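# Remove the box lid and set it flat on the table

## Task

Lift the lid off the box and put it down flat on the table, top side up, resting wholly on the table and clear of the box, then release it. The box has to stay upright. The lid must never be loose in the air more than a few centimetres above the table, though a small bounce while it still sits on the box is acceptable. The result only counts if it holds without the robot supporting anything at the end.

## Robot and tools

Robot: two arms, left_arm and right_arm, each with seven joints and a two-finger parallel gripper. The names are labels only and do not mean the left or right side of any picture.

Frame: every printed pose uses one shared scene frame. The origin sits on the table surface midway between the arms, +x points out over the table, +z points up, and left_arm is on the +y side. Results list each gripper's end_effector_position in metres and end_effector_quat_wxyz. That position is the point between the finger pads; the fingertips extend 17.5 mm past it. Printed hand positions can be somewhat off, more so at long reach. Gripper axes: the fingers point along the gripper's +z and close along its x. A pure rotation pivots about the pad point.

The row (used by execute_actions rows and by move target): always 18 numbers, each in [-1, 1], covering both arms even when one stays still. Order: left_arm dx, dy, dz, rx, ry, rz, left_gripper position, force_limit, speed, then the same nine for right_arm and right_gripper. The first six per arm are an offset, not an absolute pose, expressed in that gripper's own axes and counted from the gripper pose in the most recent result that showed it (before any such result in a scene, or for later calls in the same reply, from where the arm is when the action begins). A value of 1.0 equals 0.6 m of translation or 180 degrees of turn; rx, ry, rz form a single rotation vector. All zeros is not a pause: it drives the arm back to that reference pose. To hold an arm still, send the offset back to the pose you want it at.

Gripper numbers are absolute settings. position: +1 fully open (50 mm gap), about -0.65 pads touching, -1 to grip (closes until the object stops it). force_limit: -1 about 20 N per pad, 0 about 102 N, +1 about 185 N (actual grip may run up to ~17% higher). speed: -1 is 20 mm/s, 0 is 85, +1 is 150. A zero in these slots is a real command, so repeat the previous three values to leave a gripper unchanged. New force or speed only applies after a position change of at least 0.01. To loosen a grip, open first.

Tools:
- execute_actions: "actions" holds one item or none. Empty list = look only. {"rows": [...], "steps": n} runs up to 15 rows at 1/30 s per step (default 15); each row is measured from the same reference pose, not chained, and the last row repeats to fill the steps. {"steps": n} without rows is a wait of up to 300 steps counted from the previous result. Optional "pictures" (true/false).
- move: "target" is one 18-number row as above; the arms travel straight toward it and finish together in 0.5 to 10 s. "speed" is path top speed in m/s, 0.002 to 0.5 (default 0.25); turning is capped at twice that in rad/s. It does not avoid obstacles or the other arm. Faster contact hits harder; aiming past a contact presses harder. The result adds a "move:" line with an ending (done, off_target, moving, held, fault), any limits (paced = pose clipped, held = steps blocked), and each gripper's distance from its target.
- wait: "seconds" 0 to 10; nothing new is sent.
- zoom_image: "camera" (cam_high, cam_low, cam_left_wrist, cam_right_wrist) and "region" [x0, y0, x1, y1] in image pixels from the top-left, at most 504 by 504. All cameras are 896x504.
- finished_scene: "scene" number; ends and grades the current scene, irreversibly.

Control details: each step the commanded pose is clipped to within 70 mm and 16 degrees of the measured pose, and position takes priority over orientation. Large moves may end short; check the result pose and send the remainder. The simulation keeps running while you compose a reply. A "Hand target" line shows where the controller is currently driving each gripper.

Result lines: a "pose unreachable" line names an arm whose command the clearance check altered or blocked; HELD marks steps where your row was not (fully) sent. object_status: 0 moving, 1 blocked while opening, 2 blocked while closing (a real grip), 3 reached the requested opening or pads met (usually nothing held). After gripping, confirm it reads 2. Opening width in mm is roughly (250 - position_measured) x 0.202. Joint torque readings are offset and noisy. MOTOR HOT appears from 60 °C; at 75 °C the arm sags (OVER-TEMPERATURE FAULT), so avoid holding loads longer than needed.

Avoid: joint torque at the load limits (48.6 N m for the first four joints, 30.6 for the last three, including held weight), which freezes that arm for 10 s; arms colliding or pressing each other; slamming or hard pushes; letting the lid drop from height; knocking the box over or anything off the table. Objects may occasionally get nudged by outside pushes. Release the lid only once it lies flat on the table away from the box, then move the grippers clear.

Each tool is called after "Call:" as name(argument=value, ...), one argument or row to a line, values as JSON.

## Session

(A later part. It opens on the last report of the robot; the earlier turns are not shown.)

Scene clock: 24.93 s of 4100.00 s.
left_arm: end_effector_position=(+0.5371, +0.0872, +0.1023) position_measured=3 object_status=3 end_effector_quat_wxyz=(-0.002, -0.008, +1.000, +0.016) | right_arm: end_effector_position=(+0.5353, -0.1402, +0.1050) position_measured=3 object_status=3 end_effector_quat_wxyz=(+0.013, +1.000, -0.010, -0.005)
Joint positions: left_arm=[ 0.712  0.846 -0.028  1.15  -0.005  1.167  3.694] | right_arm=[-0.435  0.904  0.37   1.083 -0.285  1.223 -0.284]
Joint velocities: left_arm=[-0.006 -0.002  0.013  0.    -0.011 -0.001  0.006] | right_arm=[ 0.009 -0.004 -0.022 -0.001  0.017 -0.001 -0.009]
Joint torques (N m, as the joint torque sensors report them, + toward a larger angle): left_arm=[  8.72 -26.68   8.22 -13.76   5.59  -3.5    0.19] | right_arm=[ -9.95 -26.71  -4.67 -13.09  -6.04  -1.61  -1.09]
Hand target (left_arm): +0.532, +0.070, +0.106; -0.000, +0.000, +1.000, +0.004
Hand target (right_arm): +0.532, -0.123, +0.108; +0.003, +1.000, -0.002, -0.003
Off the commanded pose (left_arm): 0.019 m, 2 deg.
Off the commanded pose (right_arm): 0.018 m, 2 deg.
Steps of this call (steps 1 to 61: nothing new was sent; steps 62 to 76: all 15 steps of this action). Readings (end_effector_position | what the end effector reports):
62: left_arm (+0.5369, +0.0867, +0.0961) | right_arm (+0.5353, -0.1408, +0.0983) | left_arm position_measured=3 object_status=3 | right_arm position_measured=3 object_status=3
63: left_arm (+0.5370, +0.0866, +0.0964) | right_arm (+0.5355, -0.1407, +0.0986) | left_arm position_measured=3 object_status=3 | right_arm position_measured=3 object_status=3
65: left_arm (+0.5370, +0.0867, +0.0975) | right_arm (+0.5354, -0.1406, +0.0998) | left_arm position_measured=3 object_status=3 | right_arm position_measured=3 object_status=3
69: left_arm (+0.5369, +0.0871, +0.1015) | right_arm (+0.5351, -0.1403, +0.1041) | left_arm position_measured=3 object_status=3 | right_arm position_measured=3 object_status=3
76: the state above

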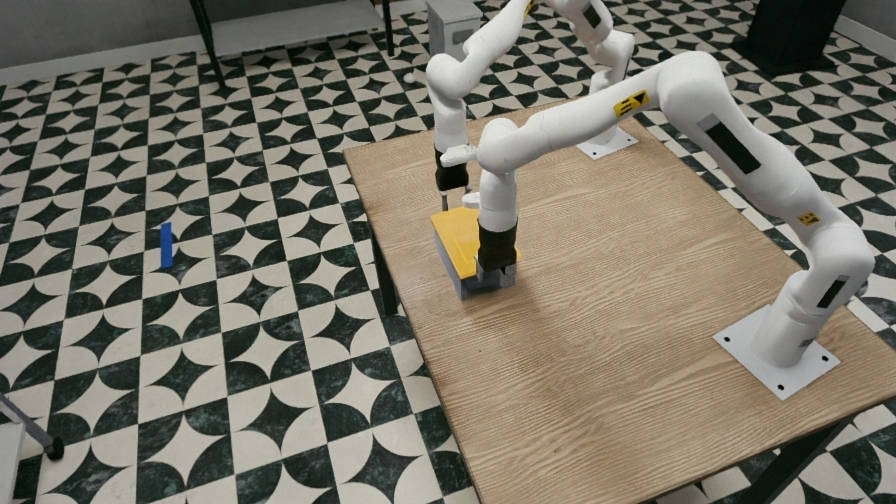

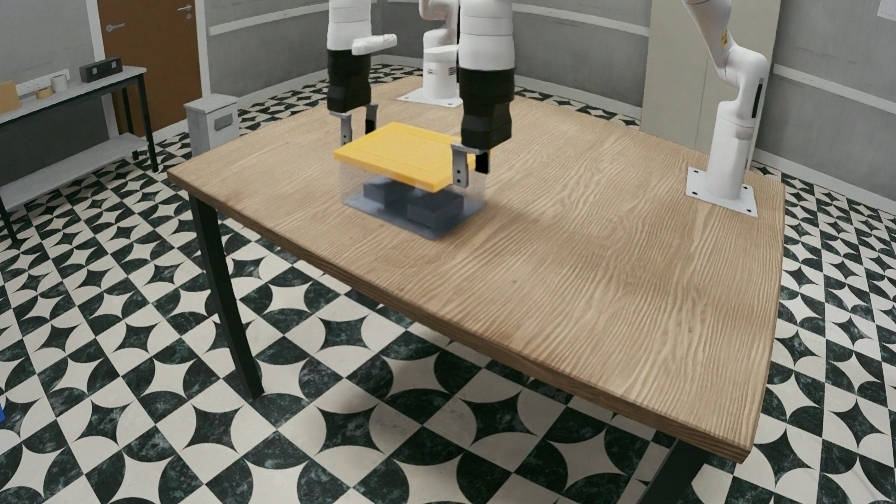

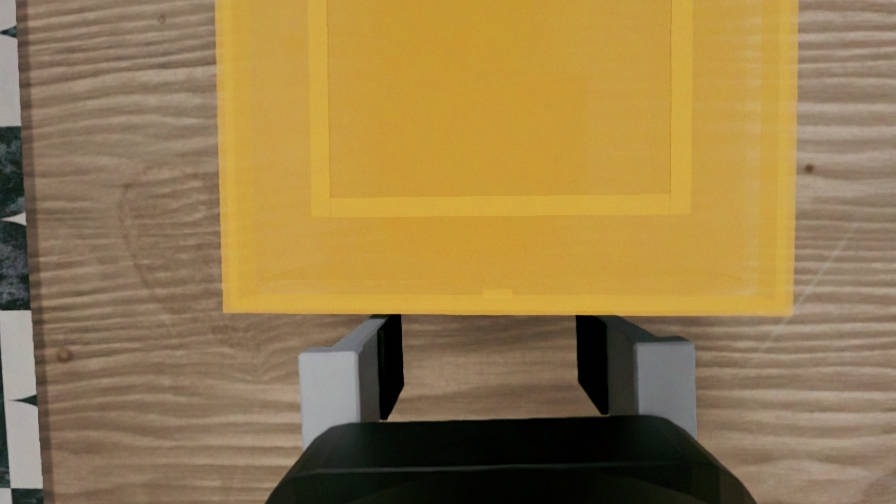

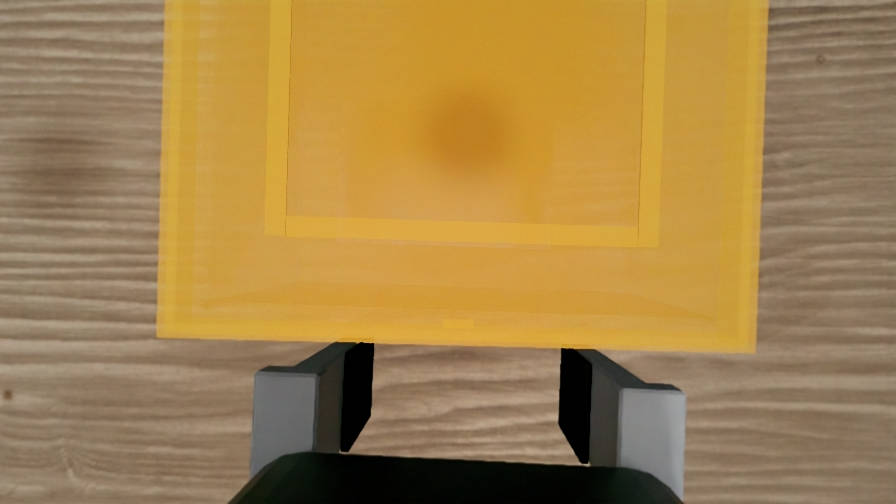

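Call:
execute_actions(
  actions=[
    {"rows":[[0.008,-0.031,-0.007,0.007,0,0.008,1,0,0,-0.005,-0.031,-0.006,0.006,0,-0.008,1,0,0],[0.008,-0.034,-0.007,0.007,0,0.012,1,0,0,-0.005,-0.034,-0.006,0.006,0,-0.011,1,0,0],[0.008,-0.037,-0.007,0.007,0,0.016,1,0,0,-0.005,-0.037,-0.006,0.006,0,-0.013,1,0,0],[0.008,-0.04,-0.007,0.007,0,0.016,1,0,0,-0.005,-0.04,-0.006,0.006,0,-0.013,1,0,0],[0.008,-0.04,-0.010,0.007,0,0.016,1,0,0,-0.005,-0.04,-0.009,0.006,0,-0.013,1,0,0],[0.008,-0.04,-0.013,0.007,0,0.016,1,0,0,-0.005,-0.04,-0.012,0.006,0,-0.013,1,0,0],[0.008,-0.04,-0.016,0.007,0,0.016,1,0,0,-0.005,-0.04,-0.015,0.006,0,-0.013,1,0,0],[0.008,-0.04,-0.019,0.007,0,0.016,1,0,0,-0.005,-0.04,-0.018,0.006,0,-0.013,1,0,0],[0.008,-0.04,-0.022,0.007,0,0.016,1,0,0,-0.005,-0.04,-0.021,0.006,0,-0.013,1,0,0]],"steps":15},
  ],
)

Call:
zoom_image(
  camera="cam_low",
  region=[290, 60, 560, 250],
)

Scene clock: 27.67 s of 4100.00 s.
left_arm: end_effector_position=(+0.5392, +0.0856, +0.1102) position_measured=3 object_status=3 end_effector_quat_wxyz=(-0.005, +0.006, +1.000, +0.020) | right_arm: end_effector_position=(+0.5378, -0.1400, +0.1139) position_measured=3 object_status=3 end_effector_quat_wxyz=(+0.018, +1.000, -0.002, -0.007)
Joint positions: left_arm=[ 0.708  0.853 -0.015  1.108 -0.019  1.21   3.676] | right_arm=[-0.428  0.906  0.359  1.044 -0.265  1.263 -0.285]
Joint velocities: left_arm=[-0.006  0.     0.017  0.    -0.013 -0.     0.007] | right_arm=[ 0.012 -0.002 -0.028 -0.001  0.024 -0.002 -0.015]
Joint torques (N m, as the joint torque sensors report them, + toward a larger angle): left_arm=[ 11.98 -26.52  10.92 -15.13   6.42  -4.8   -0.27] | right_arm=[-14.18 -28.27  -8.78 -14.62  -8.19  -2.18  -0.26]
Hand target (left_arm): +0.532, +0.063, +0.115; -0.003, +0.017, +1.000, +0.005
Hand target (right_arm): +0.532, -0.116, +0.117; +0.004, +1.000, +0.010, -0.006
Off the commanded pose (left_arm): 0.024 m, 2 deg.
Off the commanded pose (right_arm): 0.025 m, 2 deg.
Steps of this call (steps 1 to 67: nothing new was sent; steps 68 to 82: all 15 steps of this action). Readings (end_effector_position | what the end effector reports):
68: left_arm (+0.5371, +0.0872, +0.1022) | right_arm (+0.5354, -0.1402, +0.1050) | left_arm position_measured=3 object_status=3 | right_arm position_measured=3 object_status=3
69: left_arm (+0.5373, +0.0868, +0.1017) | right_arm (+0.5355, -0.1399, +0.1047) | left_arm position_measured=3 object_status=3 | right_arm position_measured=3 object_status=3
71: left_arm (+0.5373, +0.0859, +0.1015) | right_arm (+0.5361, -0.1394, +0.1046) | left_arm position_measured=3 object_status=3 | right_arm position_measured=3 object_status=3
75: left_arm (+0.5388, +0.0860, +0.1064) | right_arm (+0.5374, -0.1397, +0.1098) | left_arm position_measured=3 object_status=3 | right_arm position_measured=3 object_status=3
82: the state above

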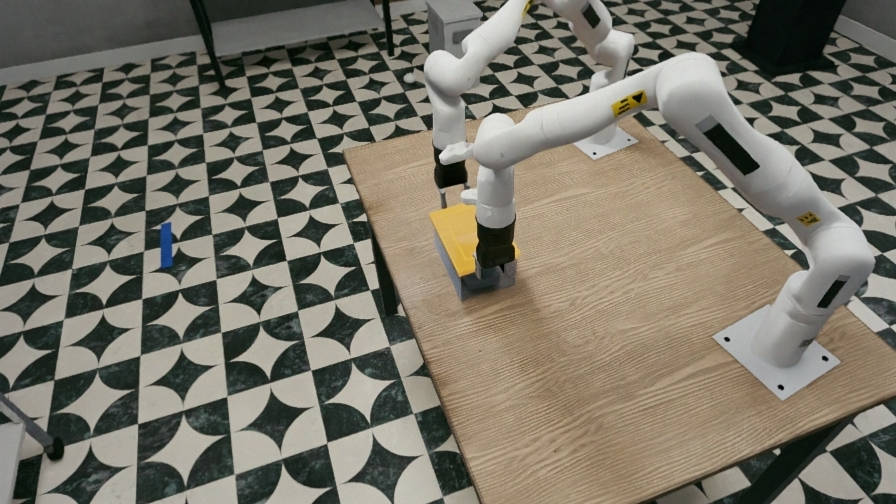

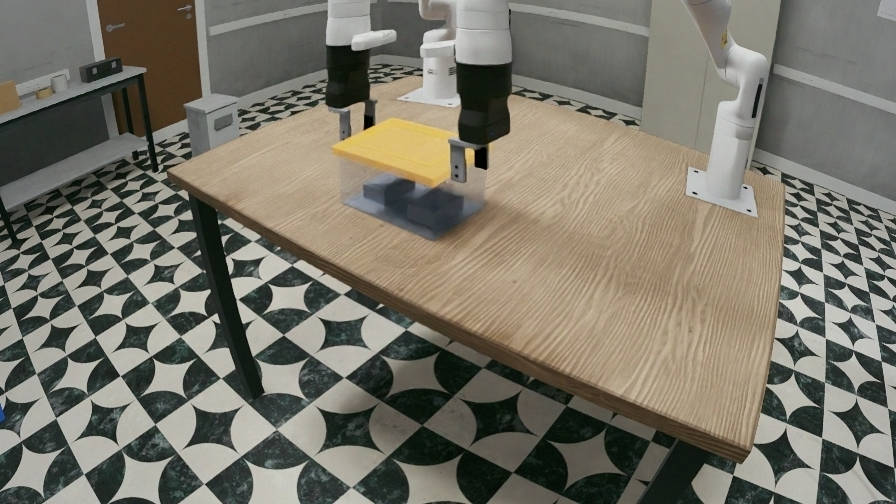

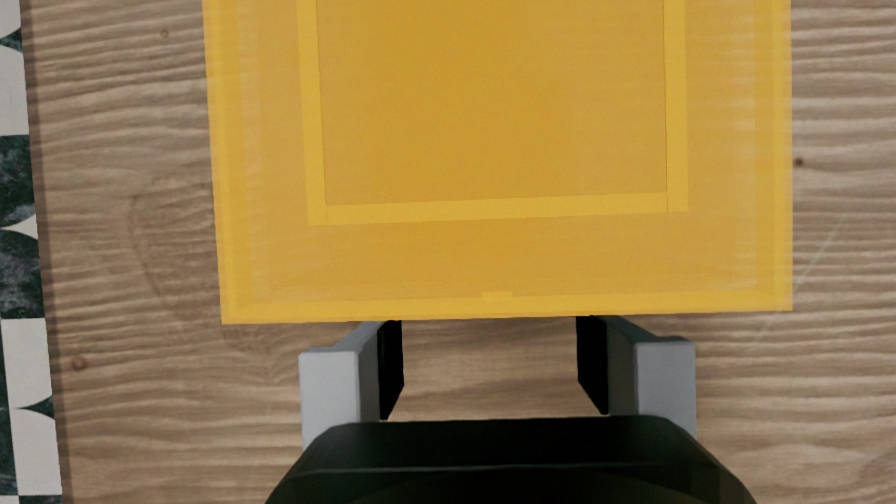

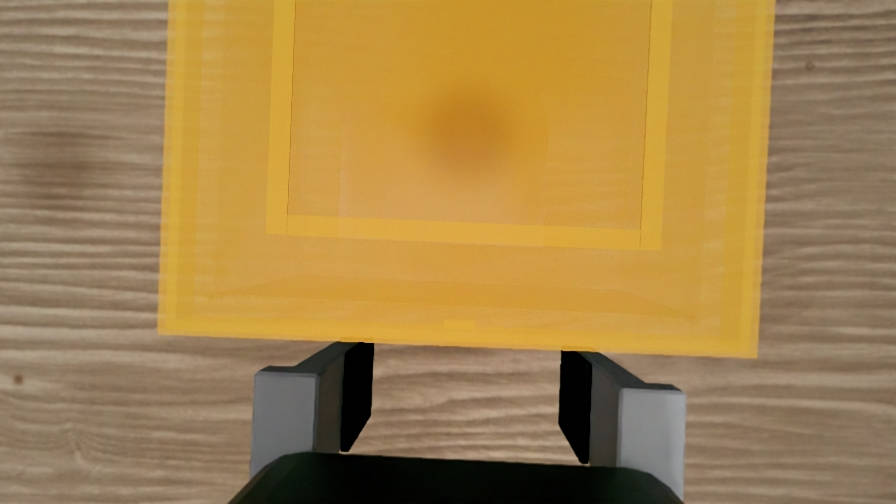

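Region (290, 60, 560, 250) of cam_low's 896x504 image, scaled by 1.867, with more detail than that image has; it fills the top 355 rows of this view, and the rest is white.

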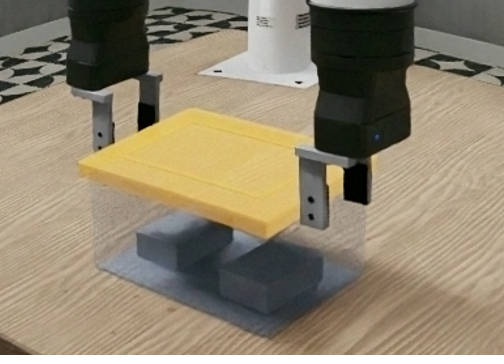

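Call:
execute_actions(
  actions=[
    {"rows":[[0.012,-0.038,-0.011,0.0095,-0.003,0.007,1,0,0,-0.01,-0.04,-0.008,0.009,0.004,-0.008,1,0,0],[0.012,-0.038,-0.015,0.0095,-0.003,0.007,1,0,0,-0.01,-0.04,-0.012,0.009,0.004,-0.008,1,0,0],[0.012,-0.038,-0.020,0.0095,-0.003,0.007,1,0,0,-0.01,-0.04,-0.017,0.009,0.004,-0.008,1,0,0],[0.012,-0.038,-0.026,0.0095,-0.003,0.007,1,0,0,-0.01,-0.04,-0.023,0.009,0.004,-0.008,1,0,0],[0.012,-0.038,-0.032,0.0095,-0.003,0.007,1,0,0,-0.01,-0.04,-0.029,0.009,0.004,-0.008,1,0,0],[0.014,-0.038,-0.037,0.0095,-0.003,0.007,1,0,0,-0.012,-0.04,-0.034,0.009,0.004,-0.008,1,0,0],[0.018,-0.038,-0.041,0.0095,-0.003,0.007,1,0,0,-0.016,-0.04,-0.038,0.009,0.004,-0.008,1,0,0],[0.024,-0.038,-0.043,0.0095,-0.003,0.007,1,0,0,-0.022,-0.04,-0.040,0.009,0.004,-0.008,1,0,0],[0.031,-0.038,-0.043,0.0095,-0.003,0.007,1,0,0,-0.029,-0.04,-0.040,0.009,0.004,-0.008,1,0,0],[0.038,-0.038,-0.043,0.0095,-0.003,0.007,1,0,0,-0.036,-0.04,-0.040,0.009,0.004,-0.008,1,0,0],[0.045,-0.038,-0.043,0.0095,-0.003,0.007,1,0,0,-0.043,-0.04,-0.040,0.009,0.004,-0.008,1,0,0],[0.051,-0.038,-0.043,0.0095,-0.003,0.007,1,0,0,-0.049,-0.04,-0.040,0.009,0.004,-0.008,1,0,0],[0.055,-0.038,-0.043,0.0095,-0.003,0.007,1,0,0,-0.053,-0.04,-0.040,0.009,0.004,-0.008,1,0,0]],"steps":15},
  ],
)

Scene clock: 31.43 s of 4100.00 s.
left_arm: end_effector_position=(+0.5147, +0.0857, +0.1307) position_measured=3 object_status=3 end_effector_quat_wxyz=(-0.004, +0.005, +1.000, +0.021) | right_arm: end_effector_position=(+0.5135, -0.1401, +0.1340) position_measured=3 object_status=3 end_effector_quat_wxyz=(+0.018, +1.000, -0.003, -0.005)
Joint positions: left_arm=[ 0.729  0.783 -0.011  1.182 -0.026  1.206  3.704] | right_arm=[-0.461  0.826  0.357  1.138 -0.242  1.241 -0.303]
Joint velocities: left_arm=[ 0.04  -0.08   0.022  0.213 -0.003 -0.118  0.061] | right_arm=[-0.063 -0.11  -0.024  0.274  0.033 -0.15  -0.037]
Joint torques (N m, as the joint torque sensors report them, + toward a larger angle): left_arm=[ 11.51 -24.88  11.14 -16.63   7.02  -5.26   0.01] | right_arm=[-13.6  -25.95  -9.46 -16.16  -8.23  -2.67  -0.19]
Hand target (left_arm): +0.506, +0.063, +0.136; -0.001, +0.017, +1.000, +0.005
Hand target (right_arm): +0.506, -0.115, +0.138; +0.004, +1.000, +0.010, -0.002
Off the commanded pose (left_arm): 0.025 m, 2 deg.
Off the commanded pose (right_arm): 0.026 m, 2 deg.
Steps of this call (steps 1 to 90: nothing new was sent; then 0.27 s passed at rest; steps 91 to 105: all 15 steps of this action). Readings (end_effector_position | what the end effector reports):
91: left_arm (+0.5390, +0.0855, +0.1106) | right_arm (+0.5377, -0.1399, +0.1141) | left_arm position_measured=3 object_status=3 | right_arm position_measured=3 object_status=3
92: left_arm (+0.5385, +0.0857, +0.1116) | right_arm (+0.5372, -0.1398, +0.1149) | left_arm position_measured=3 object_status=3 | right_arm position_measured=3 object_status=3
94: left_arm (+0.5382, +0.0855, +0.1156) | right_arm (+0.5363, -0.1401, +0.1184) | left_arm position_measured=3 object_status=3 | right_arm position_measured=3 object_status=3
98: left_arm (+0.5365, +0.0854, +0.1286) | right_arm (+0.5352, -0.1400, +0.1317) | left_arm position_measured=3 object_status=3 | right_arm position_measured=3 object_status=3
105: the state above

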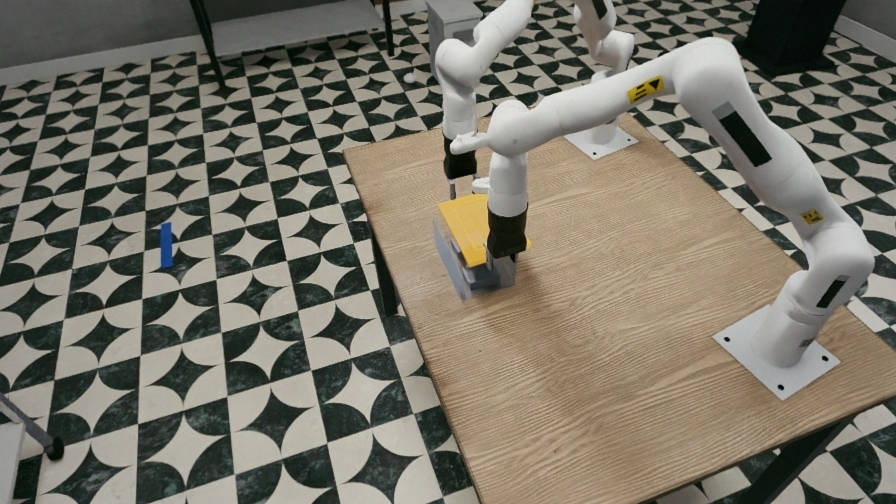

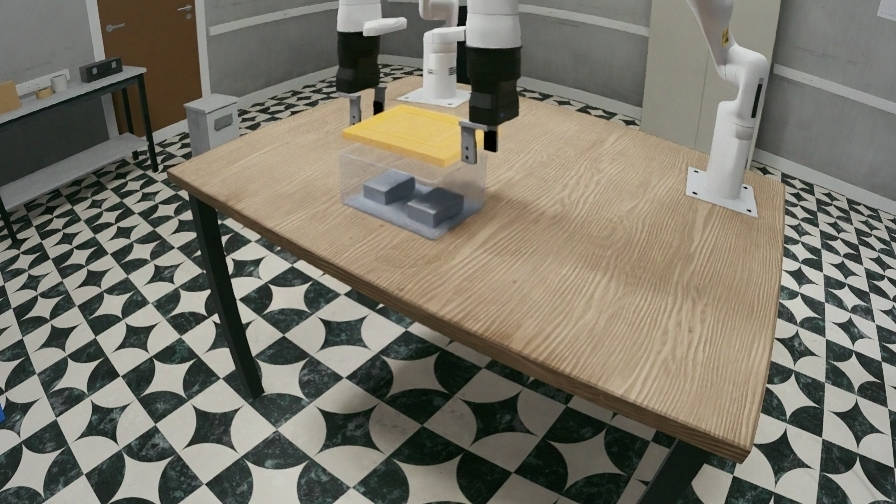

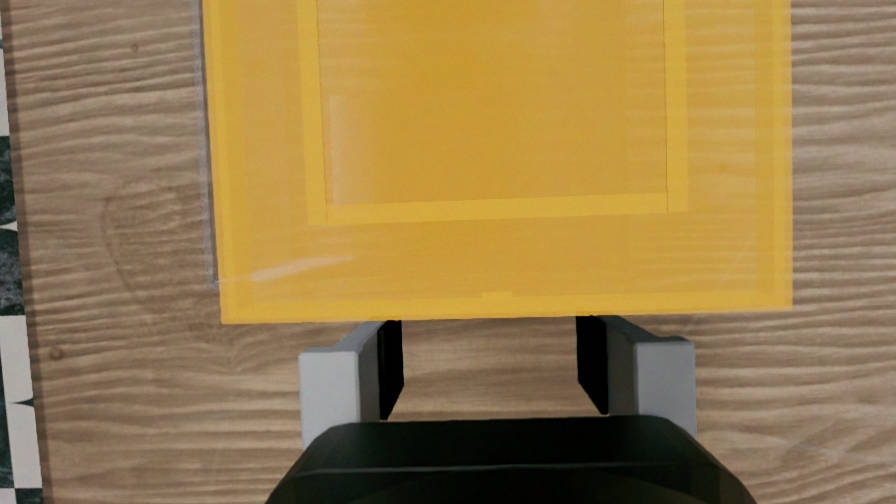

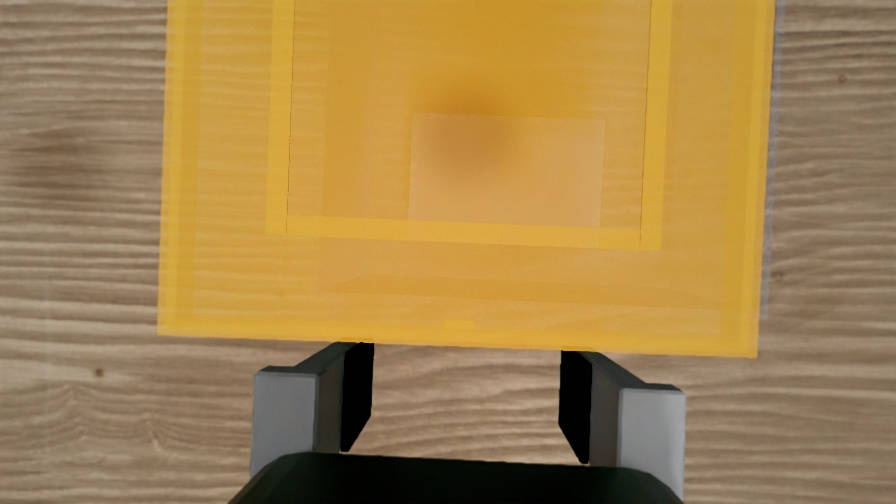

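Call:
execute_actions(
  actions=[
    {"rows":[[0.018,-0.038,-0.008,0.01,-0.002,0.0075,1,0,0,-0.016,-0.04,-0.006,0.009,0.002,-0.008,1,0,0],[0.025,-0.038,-0.008,0.01,-0.002,0.0075,1,0,0,-0.023,-0.04,-0.006,0.009,0.002,-0.008,1,0,0],[0.035,-0.038,-0.008,0.01,-0.002,0.0075,1,0,0,-0.033,-0.04,-0.006,0.009,0.002,-0.008,1,0,0],[0.047,-0.038,-0.008,0.01,-0.002,0.0075,1,0,0,-0.045,-0.04,-0.006,0.009,0.002,-0.008,1,0,0],[0.06,-0.038,-0.008,0.01,-0.002,0.0075,1,0,0,-0.058,-0.04,-0.006,0.009,0.002,-0.008,1,0,0],[0.074,-0.038,-0.008,0.01,-0.002,0.0075,1,0,0,-0.072,-0.04,-0.006,0.009,0.002,-0.008,1,0,0],[0.088,-0.038,-0.008,0.01,-0.002,0.0075,1,0,0,-0.086,-0.04,-0.006,0.009,0.002,-0.008,1,0,0],[0.102,-0.038,-0.008,0.01,-0.002,0.0075,1,0,0,-0.1,-0.04,-0.006,0.009,0.002,-0.008,1,0,0],[0.116,-0.038,-0.008,0.01,-0.002,0.0075,1,0,0,-0.114,-0.04,-0.006,0.009,0.002,-0.008,1,0,0],[0.13,-0.038,-0.008,0.01,-0.002,0.0075,1,0,0,-0.128,-0.04,-0.006,0.009,0.002,-0.008,1,0,0],[0.143,-0.038,-0.008,0.01,-0.002,0.0075,1,0,0,-0.141,-0.04,-0.006,0.009,0.002,-0.008,1,0,0],[0.154,-0.038,-0.008,0.01,-0.002,0.0075,1,0,0,-0.152,-0.04,-0.006,0.009,0.002,-0.008,1,0,0],[0.163,-0.038,-0.008,0.01,-0.002,0.0075,1,0,0,-0.161,-0.04,-0.006,0.009,0.002,-0.008,1,0,0],[0.169,-0.038,-0.008,0.01,-0.002,0.0075,1,0,0,-0.167,-0.04,-0.006,0.009,0.002,-0.008,1,0,0],[0.172,-0.038,-0.008,0.01,-0.002,0.0075,1,0,0,-0.17,-0.04,-0.006,0.009,0.002,-0.008,1,0,0]],"steps":15},
  ],
  pictures=false,
)

Call:
execute_actions(
  actions=[],
  pictures=false,
)

Scene clock: 34.40 s of 4100.00 s.
left_arm: end_effector_position=(+0.4308, +0.0868, +0.1294) position_measured=3 object_status=3 end_effector_quat_wxyz=(-0.008, +0.006, +1.000, +0.023) | right_arm: end_effector_position=(+0.4302, -0.1393, +0.1326) position_measured=3 object_status=3 end_effector_quat_wxyz=(+0.020, +1.000, -0.002, -0.010)
Joint positions: left_arm=[ 0.812  0.643 -0.008  1.464 -0.026  1.076  3.79 ] | right_arm=[-0.571  0.67   0.354  1.454 -0.213  1.095 -0.356]
Joint velocities: left_arm=[ 0.209 -0.286  0.016  0.585  0.001 -0.286  0.231] | right_arm=[-0.268 -0.339 -0.004  0.684  0.065 -0.338 -0.174]
Joint torques (N m, as the joint torque sensors report them, + toward a larger angle): left_arm=[ 10.25 -22.63  11.46 -17.47   6.64  -5.99  -0.25] | right_arm=[-12.45 -23.3   -9.64 -17.48  -8.7   -3.28  -0.09]
Hand target (left_arm): +0.411, +0.065, +0.135; -0.003, +0.018, +1.000, +0.006
Hand target (right_arm): +0.412, -0.117, +0.137; +0.005, +1.000, +0.010, -0.004
Off the commanded pose (left_arm): 0.031 m, 3 deg.
Off the commanded pose (right_arm): 0.031 m, 2 deg.
Steps of this call (steps 1 to 74: nothing new was sent; steps 75 to 89: all 15 steps of this action). Readings (end_effector_position | what the end effector reports):
75: left_arm (+0.5126, +0.0856, +0.1308) | right_arm (+0.5112, -0.1400, +0.1342) | left_arm position_measured=3 object_status=3 | right_arm position_measured=3 object_status=3
76: left_arm (+0.5115, +0.0858, +0.1308) | right_arm (+0.5102, -0.1399, +0.1344) | left_arm position_measured=3 object_status=3 | right_arm position_measured=3 object_status=3
78: left_arm (+0.5057, +0.0859, +0.1314) | right_arm (+0.5043, -0.1397, +0.1350) | left_arm position_measured=3 object_status=3 | right_arm position_measured=3 object_status=3
82: left_arm (+0.4829, +0.0863, +0.1311) | right_arm (+0.4819, -0.1395, +0.1347) | left_arm position_measured=3 object_status=3 | right_arm position_measured=3 object_status=3
89: the state above

Scene clock: 34.40 s of 4100.00 s.
left_arm: end_effector_position=(+0.4308, +0.0868, +0.1294) position_measured=3 object_status=3 end_effector_quat_wxyz=(-0.008, +0.006, +1.000, +0.023) | right_arm: end_effector_position=(+0.4302, -0.1393, +0.1326) position_measured=3 object_status=3 end_effector_quat_wxyz=(+0.020, +1.000, -0.002, -0.010)
Joint positions: left_arm=[ 0.812  0.643 -0.008  1.464 -0.026  1.076  3.79 ] | right_arm=[-0.571  0.67   0.354  1.454 -0.213  1.095 -0.356]
Joint velocities: left_arm=[ 0.209 -0.286  0.016  0.585  0.001 -0.286  0.231] | right_arm=[-0.268 -0.339 -0.004  0.684  0.065 -0.338 -0.174]
Joint torques (N m, as the joint torque sensors report them, + toward a larger angle): left_arm=[ 10.25 -22.63  11.46 -17.47   6.64  -5.99  -0.25] | right_arm=[-12.45 -23.3   -9.64 -17.48  -8.7   -3.28  -0.09]
Hand target (left_arm): +0.411, +0.065, +0.135; -0.003, +0.018, +1.000, +0.006
Hand target (right_arm): +0.412, -0.117, +0.137; +0.005, +1.000, +0.010, -0.004
Off the commanded pose (left_arm): 0.031 m, 3 deg.
Off the commanded pose (right_arm): 0.031 m, 2 deg.

Call:
execute_actions(
  actions=[
    {"rows":[[0.036,-0.037,-0.009,0.011,-0.004,0.0075,1,0,0,-0.034,-0.038,-0.007,0.01,0.005,-0.008,1,0,0],[0.042,-0.037,-0.009,0.011,-0.004,0.0075,1,0,0,-0.04,-0.038,-0.007,0.01,0.005,-0.008,1,0,0],[0.05,-0.037,-0.009,0.011,-0.004,0.0075,1,0,0,-0.048,-0.038,-0.007,0.01,0.005,-0.008,1,0,0],[0.06,-0.037,-0.009,0.011,-0.004,0.0075,1,0,0,-0.058,-0.038,-0.007,0.01,0.005,-0.008,1,0,0],[0.071,-0.037,-0.009,0.011,-0.004,0.0075,1,0,0,-0.069,-0.038,-0.007,0.01,0.005,-0.008,1,0,0],[0.082,-0.037,-0.009,0.011,-0.004,0.0075,1,0,0,-0.08,-0.038,-0.007,0.01,0.005,-0.008,1,0,0],[0.093,-0.037,-0.009,0.011,-0.004,0.0075,1,0,0,-0.091,-0.038,-0.007,0.01,0.005,-0.008,1,0,0],[0.104,-0.037,-0.009,0.011,-0.004,0.0075,1,0,0,-0.102,-0.038,-0.007,0.01,0.005,-0.008,1,0,0],[0.115,-0.037,-0.009,0.011,-0.004,0.0075,1,0,0,-0.113,-0.038,-0.007,0.01,0.005,-0.008,1,0,0],[0.126,-0.037,-0.009,0.011,-0.004,0.0075,1,0,0,-0.124,-0.038,-0.007,0.01,0.005,-0.008,1,0,0],[0.136,-0.037,-0.009,0.011,-0.004,0.0075,1,0,0,-0.134,-0.038,-0.007,0.01,0.005,-0.008,1,0,0],[0.145,-0.037,-0.009,0.011,-0.004,0.0075,1,0,0,-0.143,-0.038,-0.007,0.01,0.005,-0.008,1,0,0],[0.152,-0.037,-0.009,0.011,-0.004,0.0075,1,0,0,-0.15,-0.038,-0.007,0.01,0.005,-0.008,1,0,0],[0.157,-0.037,-0.009,0.011,-0.004,0.0075,1,0,0,-0.155,-0.038,-0.007,0.01,0.005,-0.008,1,0,0],[0.16,-0.037,-0.009,0.011,-0.004,0.0075,1,0,0,-0.158,-0.038,-0.007,0.01,0.005,-0.008,1,0,0]],"steps":15},
  ],
  pictures=false,
)

Call:
wait(
  seconds=0.3,
)

Scene clock: 37.43 s of 4100.00 s.
left_arm: end_effector_position=(+0.3452, +0.0876, +0.1287) position_measured=3 object_status=3 end_effector_quat_wxyz=(-0.009, +0.007, +1.000, +0.024) | right_arm: end_effector_position=(+0.3446, -0.1387, +0.1319) position_measured=3 object_status=3 end_effector_quat_wxyz=(+0.021, +1.000, -0.000, -0.011)
Joint positions: left_arm=[ 0.918  0.521  0.     1.696 -0.027  0.971  3.904] | right_arm=[-0.699  0.524  0.351  1.726 -0.182  0.969 -0.452]
Joint velocities: left_arm=[ 0.188 -0.169  0.033  0.328 -0.007 -0.137  0.227] | right_arm=[-0.229 -0.223 -0.014  0.41   0.063 -0.179 -0.224]
Joint torques (N m, as the joint torque sensors report them, + toward a larger angle): left_arm=[  9.48 -20.24  10.35 -19.83   5.94  -7.76  -0.65] | right_arm=[-11.87 -21.02  -9.39 -19.14  -8.84  -4.82  -0.12]
Hand target (left_arm): +0.334, +0.066, +0.135; -0.003, +0.018, +1.000, +0.006
Hand target (right_arm): +0.335, -0.117, +0.138; +0.005, +1.000, +0.011, -0.004
Off the commanded pose (left_arm): 0.025 m, 3 deg.
Off the commanded pose (right_arm): 0.025 m, 2 deg.
Steps of this call (steps 1 to 76: nothing new was sent; steps 77 to 91: all 15 steps of this action). Readings (end_effector_position | what the end effector reports):
77: left_arm (+0.4161, +0.0867, +0.1294) | right_arm (+0.4149, -0.1392, +0.1328) | left_arm position_measured=3 object_status=3 | right_arm position_measured=3 object_status=3
78: left_arm (+0.4150, +0.0868, +0.1295) | right_arm (+0.4139, -0.1391, +0.1330) | left_arm position_measured=3 object_status=3 | right_arm position_measured=3 object_status=3
80: left_arm (+0.4092, +0.0870, +0.1297) | right_arm (+0.4082, -0.1389, +0.1333) | left_arm position_measured=3 object_status=3 | right_arm position_measured=3 object_status=3
84: left_arm (+0.3883, +0.0873, +0.1295) | right_arm (+0.3877, -0.1388, +0.1329) | left_arm position_measured=3 object_status=3 | right_arm position_measured=3 object_status=3
91: the state above

Scene clock: 37.73 s of 4100.00 s.
left_arm: end_effector_position=(+0.3375, +0.0876, +0.1286) position_measured=3 object_status=3 end_effector_quat_wxyz=(-0.010, +0.008, +1.000, +0.024) | right_arm: end_effector_position=(+0.3364, -0.1386, +0.1319) position_measured=3 object_status=3 end_effector_quat_wxyz=(+0.021, +1.000, -0.001, -0.011)
Joint positions: left_arm=[ 0.929  0.512  0.002  1.713 -0.027  0.964  3.916] | right_arm=[-0.713  0.51   0.35   1.75  -0.178  0.957 -0.466]
Joint velocities: left_arm=[ 0.004 -0.006 -0.002  0.003 -0.001  0.001  0.001] | right_arm=[-0.004 -0.008  0.002  0.003  0.001  0.001 -0.001]
Joint torques (N m, as the joint torque sensors report them, + toward a larger angle): left_arm=[  9.62 -20.8   10.41 -19.3    6.42  -8.32  -0.32] | right_arm=[-12.27 -21.25 -10.31 -18.81  -8.19  -4.42   0.26]
Hand target (left_arm): +0.334, +0.066, +0.135; -0.003, +0.018, +1.000, +0.006
Hand target (right_arm): +0.335, -0.117, +0.138; +0.005, +1.000, +0.011, -0.004
Off the commanded pose (left_arm): 0.023 m, 3 deg.
Off the commanded pose (right_arm): 0.023 m, 2 deg.
Steps of this call (steps 1 to 9: nothing new was sent). Readings (end_effector_position | what the end effector reports):
1: left_arm (+0.3411, +0.0876, +0.1285) | right_arm (+0.3403, -0.1388, +0.1317) | left_arm position_measured=3 object_status=3 | right_arm position_measured=3 object_status=3
2: left_arm (+0.3387, +0.0876, +0.1281) | right_arm (+0.3377, -0.1389, +0.1313) | left_arm position_measured=3 object_status=3 | right_arm position_measured=3 object_status=3
4: left_arm (+0.3377, +0.0873, +0.1280) | right_arm (+0.3366, -0.1390, +0.1309) | left_arm position_measured=3 object_status=3 | right_arm position_measured=3 object_status=3
8: left_arm (+0.3375, +0.0876, +0.1285) | right_arm (+0.3364, -0.1387, +0.1318) | left_arm position_measured=3 object_status=3 | right_arm position_measured=3 object_status=3
9: the state above

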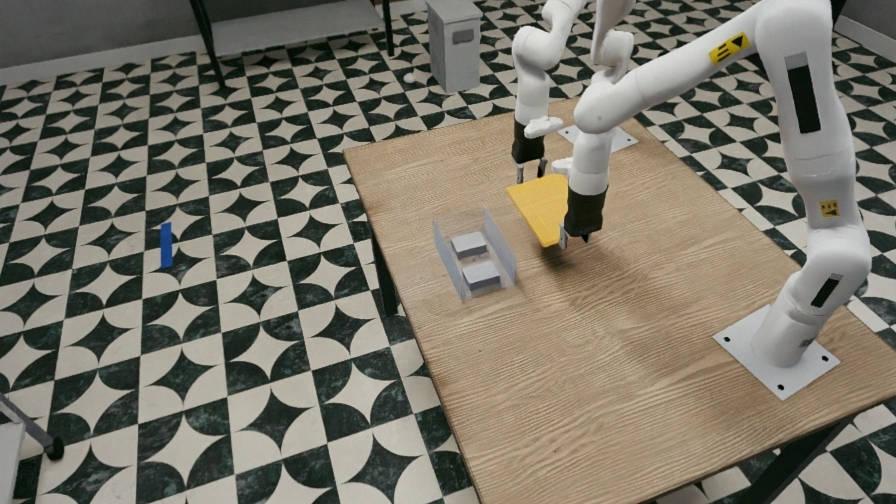

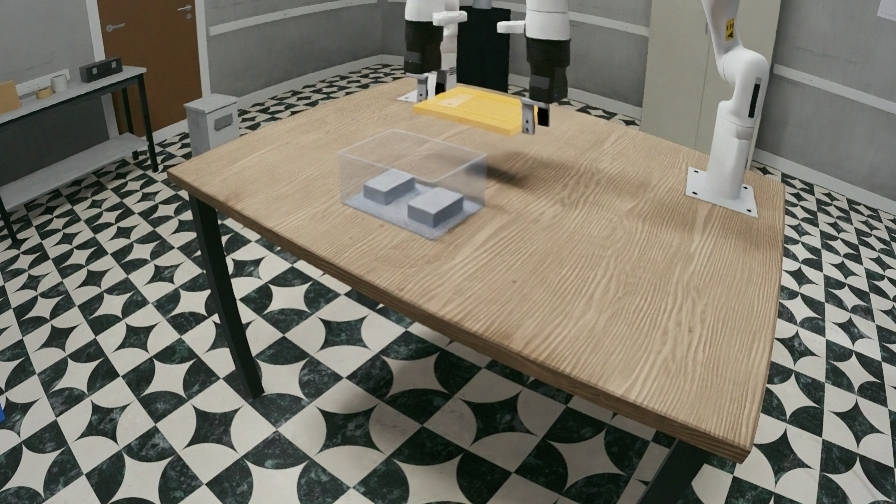

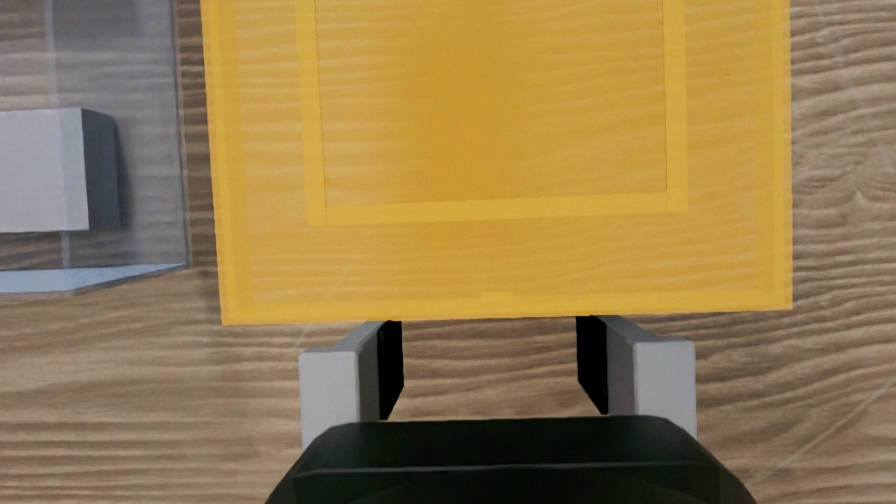

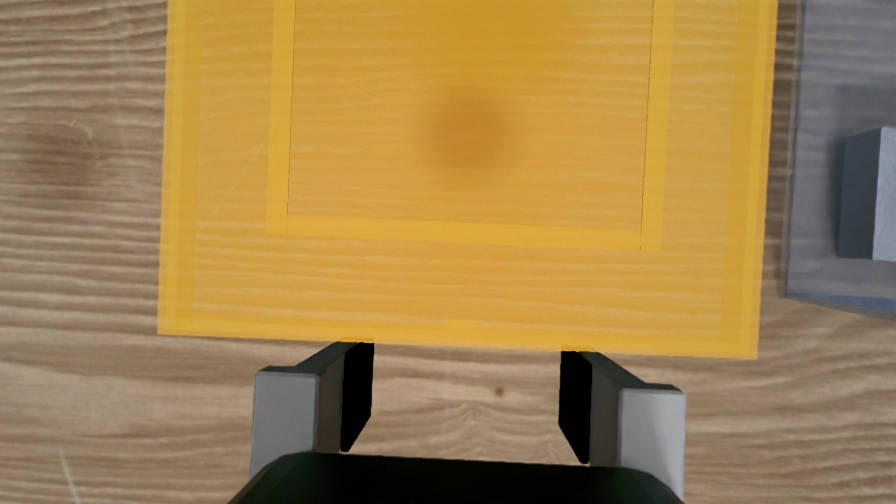

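Call:
execute_actions(
  actions=[
    {"rows":[[0.005,-0.037,-0.006,0.011,-0.004,0.0065,1,0,0,-0.003,-0.037,-0.004,0.01,0.005,-0.008,1,0,0],[0.005,-0.037,0,0.011,-0.004,0.0065,1,0,0,-0.003,-0.037,0.002,0.01,0.005,-0.008,1,0,0],[0.005,-0.038,0.009,0.011,-0.004,0.0065,1,0,0,-0.003,-0.038,0.011,0.01,0.005,-0.008,1,0,0],[0.005,-0.038,0.02,0.011,-0.004,0.0065,1,0,0,-0.003,-0.038,0.022,0.01,0.005,-0.008,1,0,0],[0.005,-0.039,0.033,0.011,-0.004,0.0065,1,0,0,-0.003,-0.039,0.035,0.01,0.005,-0.008,1,0,0],[0.005,-0.039,0.046,0.011,-0.004,0.0065,1,0,0,-0.003,-0.039,0.048,0.01,0.005,-0.008,1,0,0],[0.005,-0.04,0.059,0.011,-0.004,0.0065,1,0,0,-0.003,-0.04,0.061,0.01,0.005,-0.008,1,0,0],[0.005,-0.041,0.072,0.011,-0.004,0.0065,1,0,0,-0.003,-0.04,0.074,0.01,0.005,-0.008,1,0,0],[0.005,-0.041,0.085,0.011,-0.004,0.0065,1,0,0,-0.003,-0.041,0.087,0.01,0.005,-0.008,1,0,0],[0.005,-0.042,0.098,0.011,-0.004,0.0065,1,0,0,-0.003,-0.041,0.1,0.01,0.005,-0.008,1,0,0],[0.005,-0.042,0.11,0.011,-0.004,0.0065,1,0,0,-0.003,-0.042,0.112,0.01,0.005,-0.008,1,0,0],[0.005,-0.043,0.121,0.011,-0.004,0.0065,1,0,0,-0.003,-0.042,0.123,0.01,0.005,-0.008,1,0,0],[0.005,-0.043,0.13,0.011,-0.004,0.0065,1,0,0,-0.003,-0.043,0.132,0.01,0.005,-0.008,1,0,0],[0.005,-0.044,0.137,0.011,-0.004,0.0065,1,0,0,-0.003,-0.043,0.139,0.01,0.005,-0.008,1,0,0],[0.005,-0.044,0.142,0.011,-0.004,0.0065,1,0,0,-0.003,-0.043,0.144,0.01,0.005,-0.008,1,0,0]],"steps":15},
  ],
  pictures=false,
)

Call:
wait(
  seconds=0.3,
)

Scene clock: 41.50 s of 4100.00 s.
left_arm: end_effector_position=(+0.3330, +0.0875, +0.0453) position_measured=3 object_status=3 end_effector_quat_wxyz=(-0.012, +0.008, +1.000, +0.025) | right_arm: end_effector_position=(+0.3317, -0.1385, +0.0485) position_measured=3 object_status=3 end_effector_quat_wxyz=(+0.021, +1.000, +0.000, -0.012)
Joint positions: left_arm=[ 0.936  0.65   0.     1.804 -0.029  0.741  3.926] | right_arm=[-0.678  0.646  0.294  1.848 -0.234  0.726 -0.426]
Joint velocities: left_arm=[ 0.01   0.287 -0.007  0.131 -0.007 -0.422  0.019] | right_arm=[ 0.094  0.285 -0.135  0.14  -0.119 -0.442  0.094]
Joint torques (N m, as the joint torque sensors report them, + toward a larger angle): left_arm=[  9.49 -24.67  10.69 -19.81   4.6   -7.72  -0.74] | right_arm=[-11.73 -25.15 -10.06 -17.57  -6.41  -4.01   0.48]
Hand target (left_arm): +0.332, +0.066, +0.043; -0.004, +0.018, +1.000, +0.007
Hand target (right_arm): +0.332, -0.117, +0.045; +0.005, +1.000, +0.011, -0.004
Off the commanded pose (left_arm): 0.022 m, 3 deg.
Off the commanded pose (right_arm): 0.022 m, 2 deg.
Steps of this call (steps 1 to 90: nothing new was sent; then 0.27 s passed at rest; steps 91 to 105: all 15 steps of this action). Readings (end_effector_position | what the end effector reports):
91: left_arm (+0.3373, +0.0876, +0.1281) | right_arm (+0.3362, -0.1386, +0.1317) | left_arm position_measured=3 object_status=3 | right_arm position_measured=3 object_status=3
92: left_arm (+0.3372, +0.0874, +0.1257) | right_arm (+0.3360, -0.1389, +0.1295) | left_arm position_measured=3 object_status=3 | right_arm position_measured=3 object_status=3
94: left_arm (+0.3363, +0.0872, +0.1181) | right_arm (+0.3352, -0.1391, +0.1214) | left_arm position_measured=3 object_status=3 | right_arm position_measured=3 object_status=3
98: left_arm (+0.3351, +0.0873, +0.0934) | right_arm (+0.3338, -0.1390, +0.0967) | left_arm position_measured=3 object_status=3 | right_arm position_measured=3 object_status=3
105: the state above

Scene clock: 41.80 s of 4100.00 s.
left_arm: end_effector_position=(+0.3326, +0.0875, +0.0368) position_measured=3 object_status=3 end_effector_quat_wxyz=(-0.012, +0.008, +1.000, +0.025) | right_arm: end_effector_position=(+0.3314, -0.1385, +0.0399) position_measured=3 object_status=3 end_effector_quat_wxyz=(+0.021, +1.000, +0.000, -0.012)
Joint positions: left_arm=[ 0.937  0.666  0.     1.81  -0.029  0.719  3.926] | right_arm=[-0.672  0.662  0.287  1.856 -0.241  0.702 -0.421]
Joint velocities: left_arm=[ 0.001  0.008  0.001 -0.002  0.001 -0.001  0.002] | right_arm=[ 0.002  0.005  0.    -0.001 -0.001 -0.    -0.001]
Joint torques (N m, as the joint torque sensors report them, + toward a larger angle): left_arm=[  8.92 -24.04  11.33 -19.31   4.42  -7.91  -0.6 ] | right_arm=[-11.32 -23.8   -9.81 -17.6   -6.52  -3.52   0.09]
Hand target (left_arm): +0.332, +0.066, +0.043; -0.004, +0.018, +1.000, +0.007
Hand target (right_arm): +0.332, -0.117, +0.045; +0.005, +1.000, +0.011, -0.004
Off the commanded pose (left_arm): 0.023 m, 3 deg.
Off the commanded pose (right_arm): 0.023 m, 2 deg.
Steps of this call (steps 1 to 9: nothing new was sent). Readings (end_effector_position | what the end effector reports):
1: left_arm (+0.3329, +0.0874, +0.0409) | right_arm (+0.3315, -0.1384, +0.0440) | left_arm position_measured=3 object_status=3 | right_arm position_measured=3 object_status=3
2: left_arm (+0.3328, +0.0875, +0.0386) | right_arm (+0.3314, -0.1382, +0.0417) | left_arm position_measured=3 object_status=3 | right_arm position_measured=3 object_status=3
4: left_arm (+0.3327, +0.0878, +0.0377) | right_arm (+0.3315, -0.1382, +0.0408) | left_arm position_measured=3 object_status=3 | right_arm position_measured=3 object_status=3
8: left_arm (+0.3326, +0.0875, +0.0369) | right_arm (+0.3314, -0.1385, +0.0400) | left_arm position_measured=3 object_status=3 | right_arm position_measured=3 object_status=3
9: the state above

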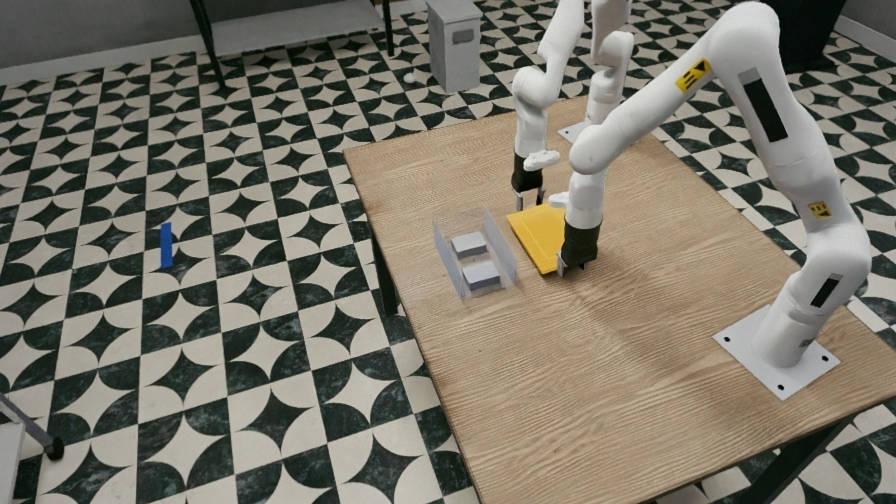

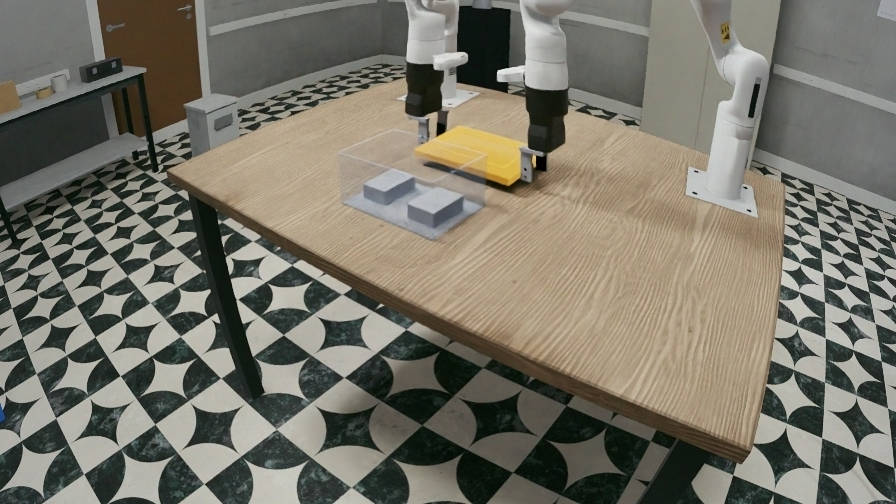

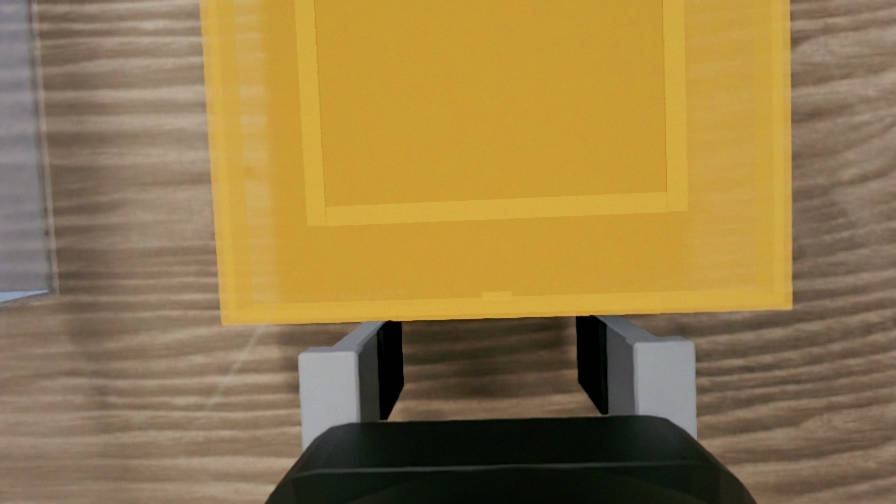

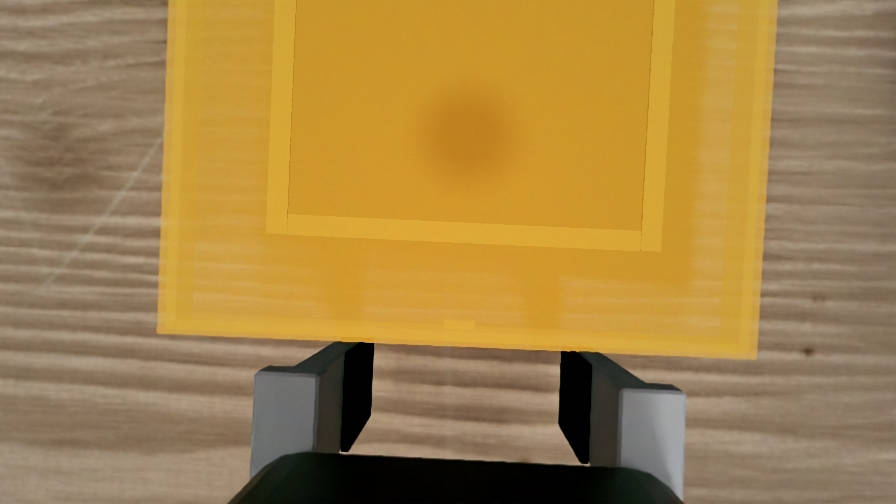

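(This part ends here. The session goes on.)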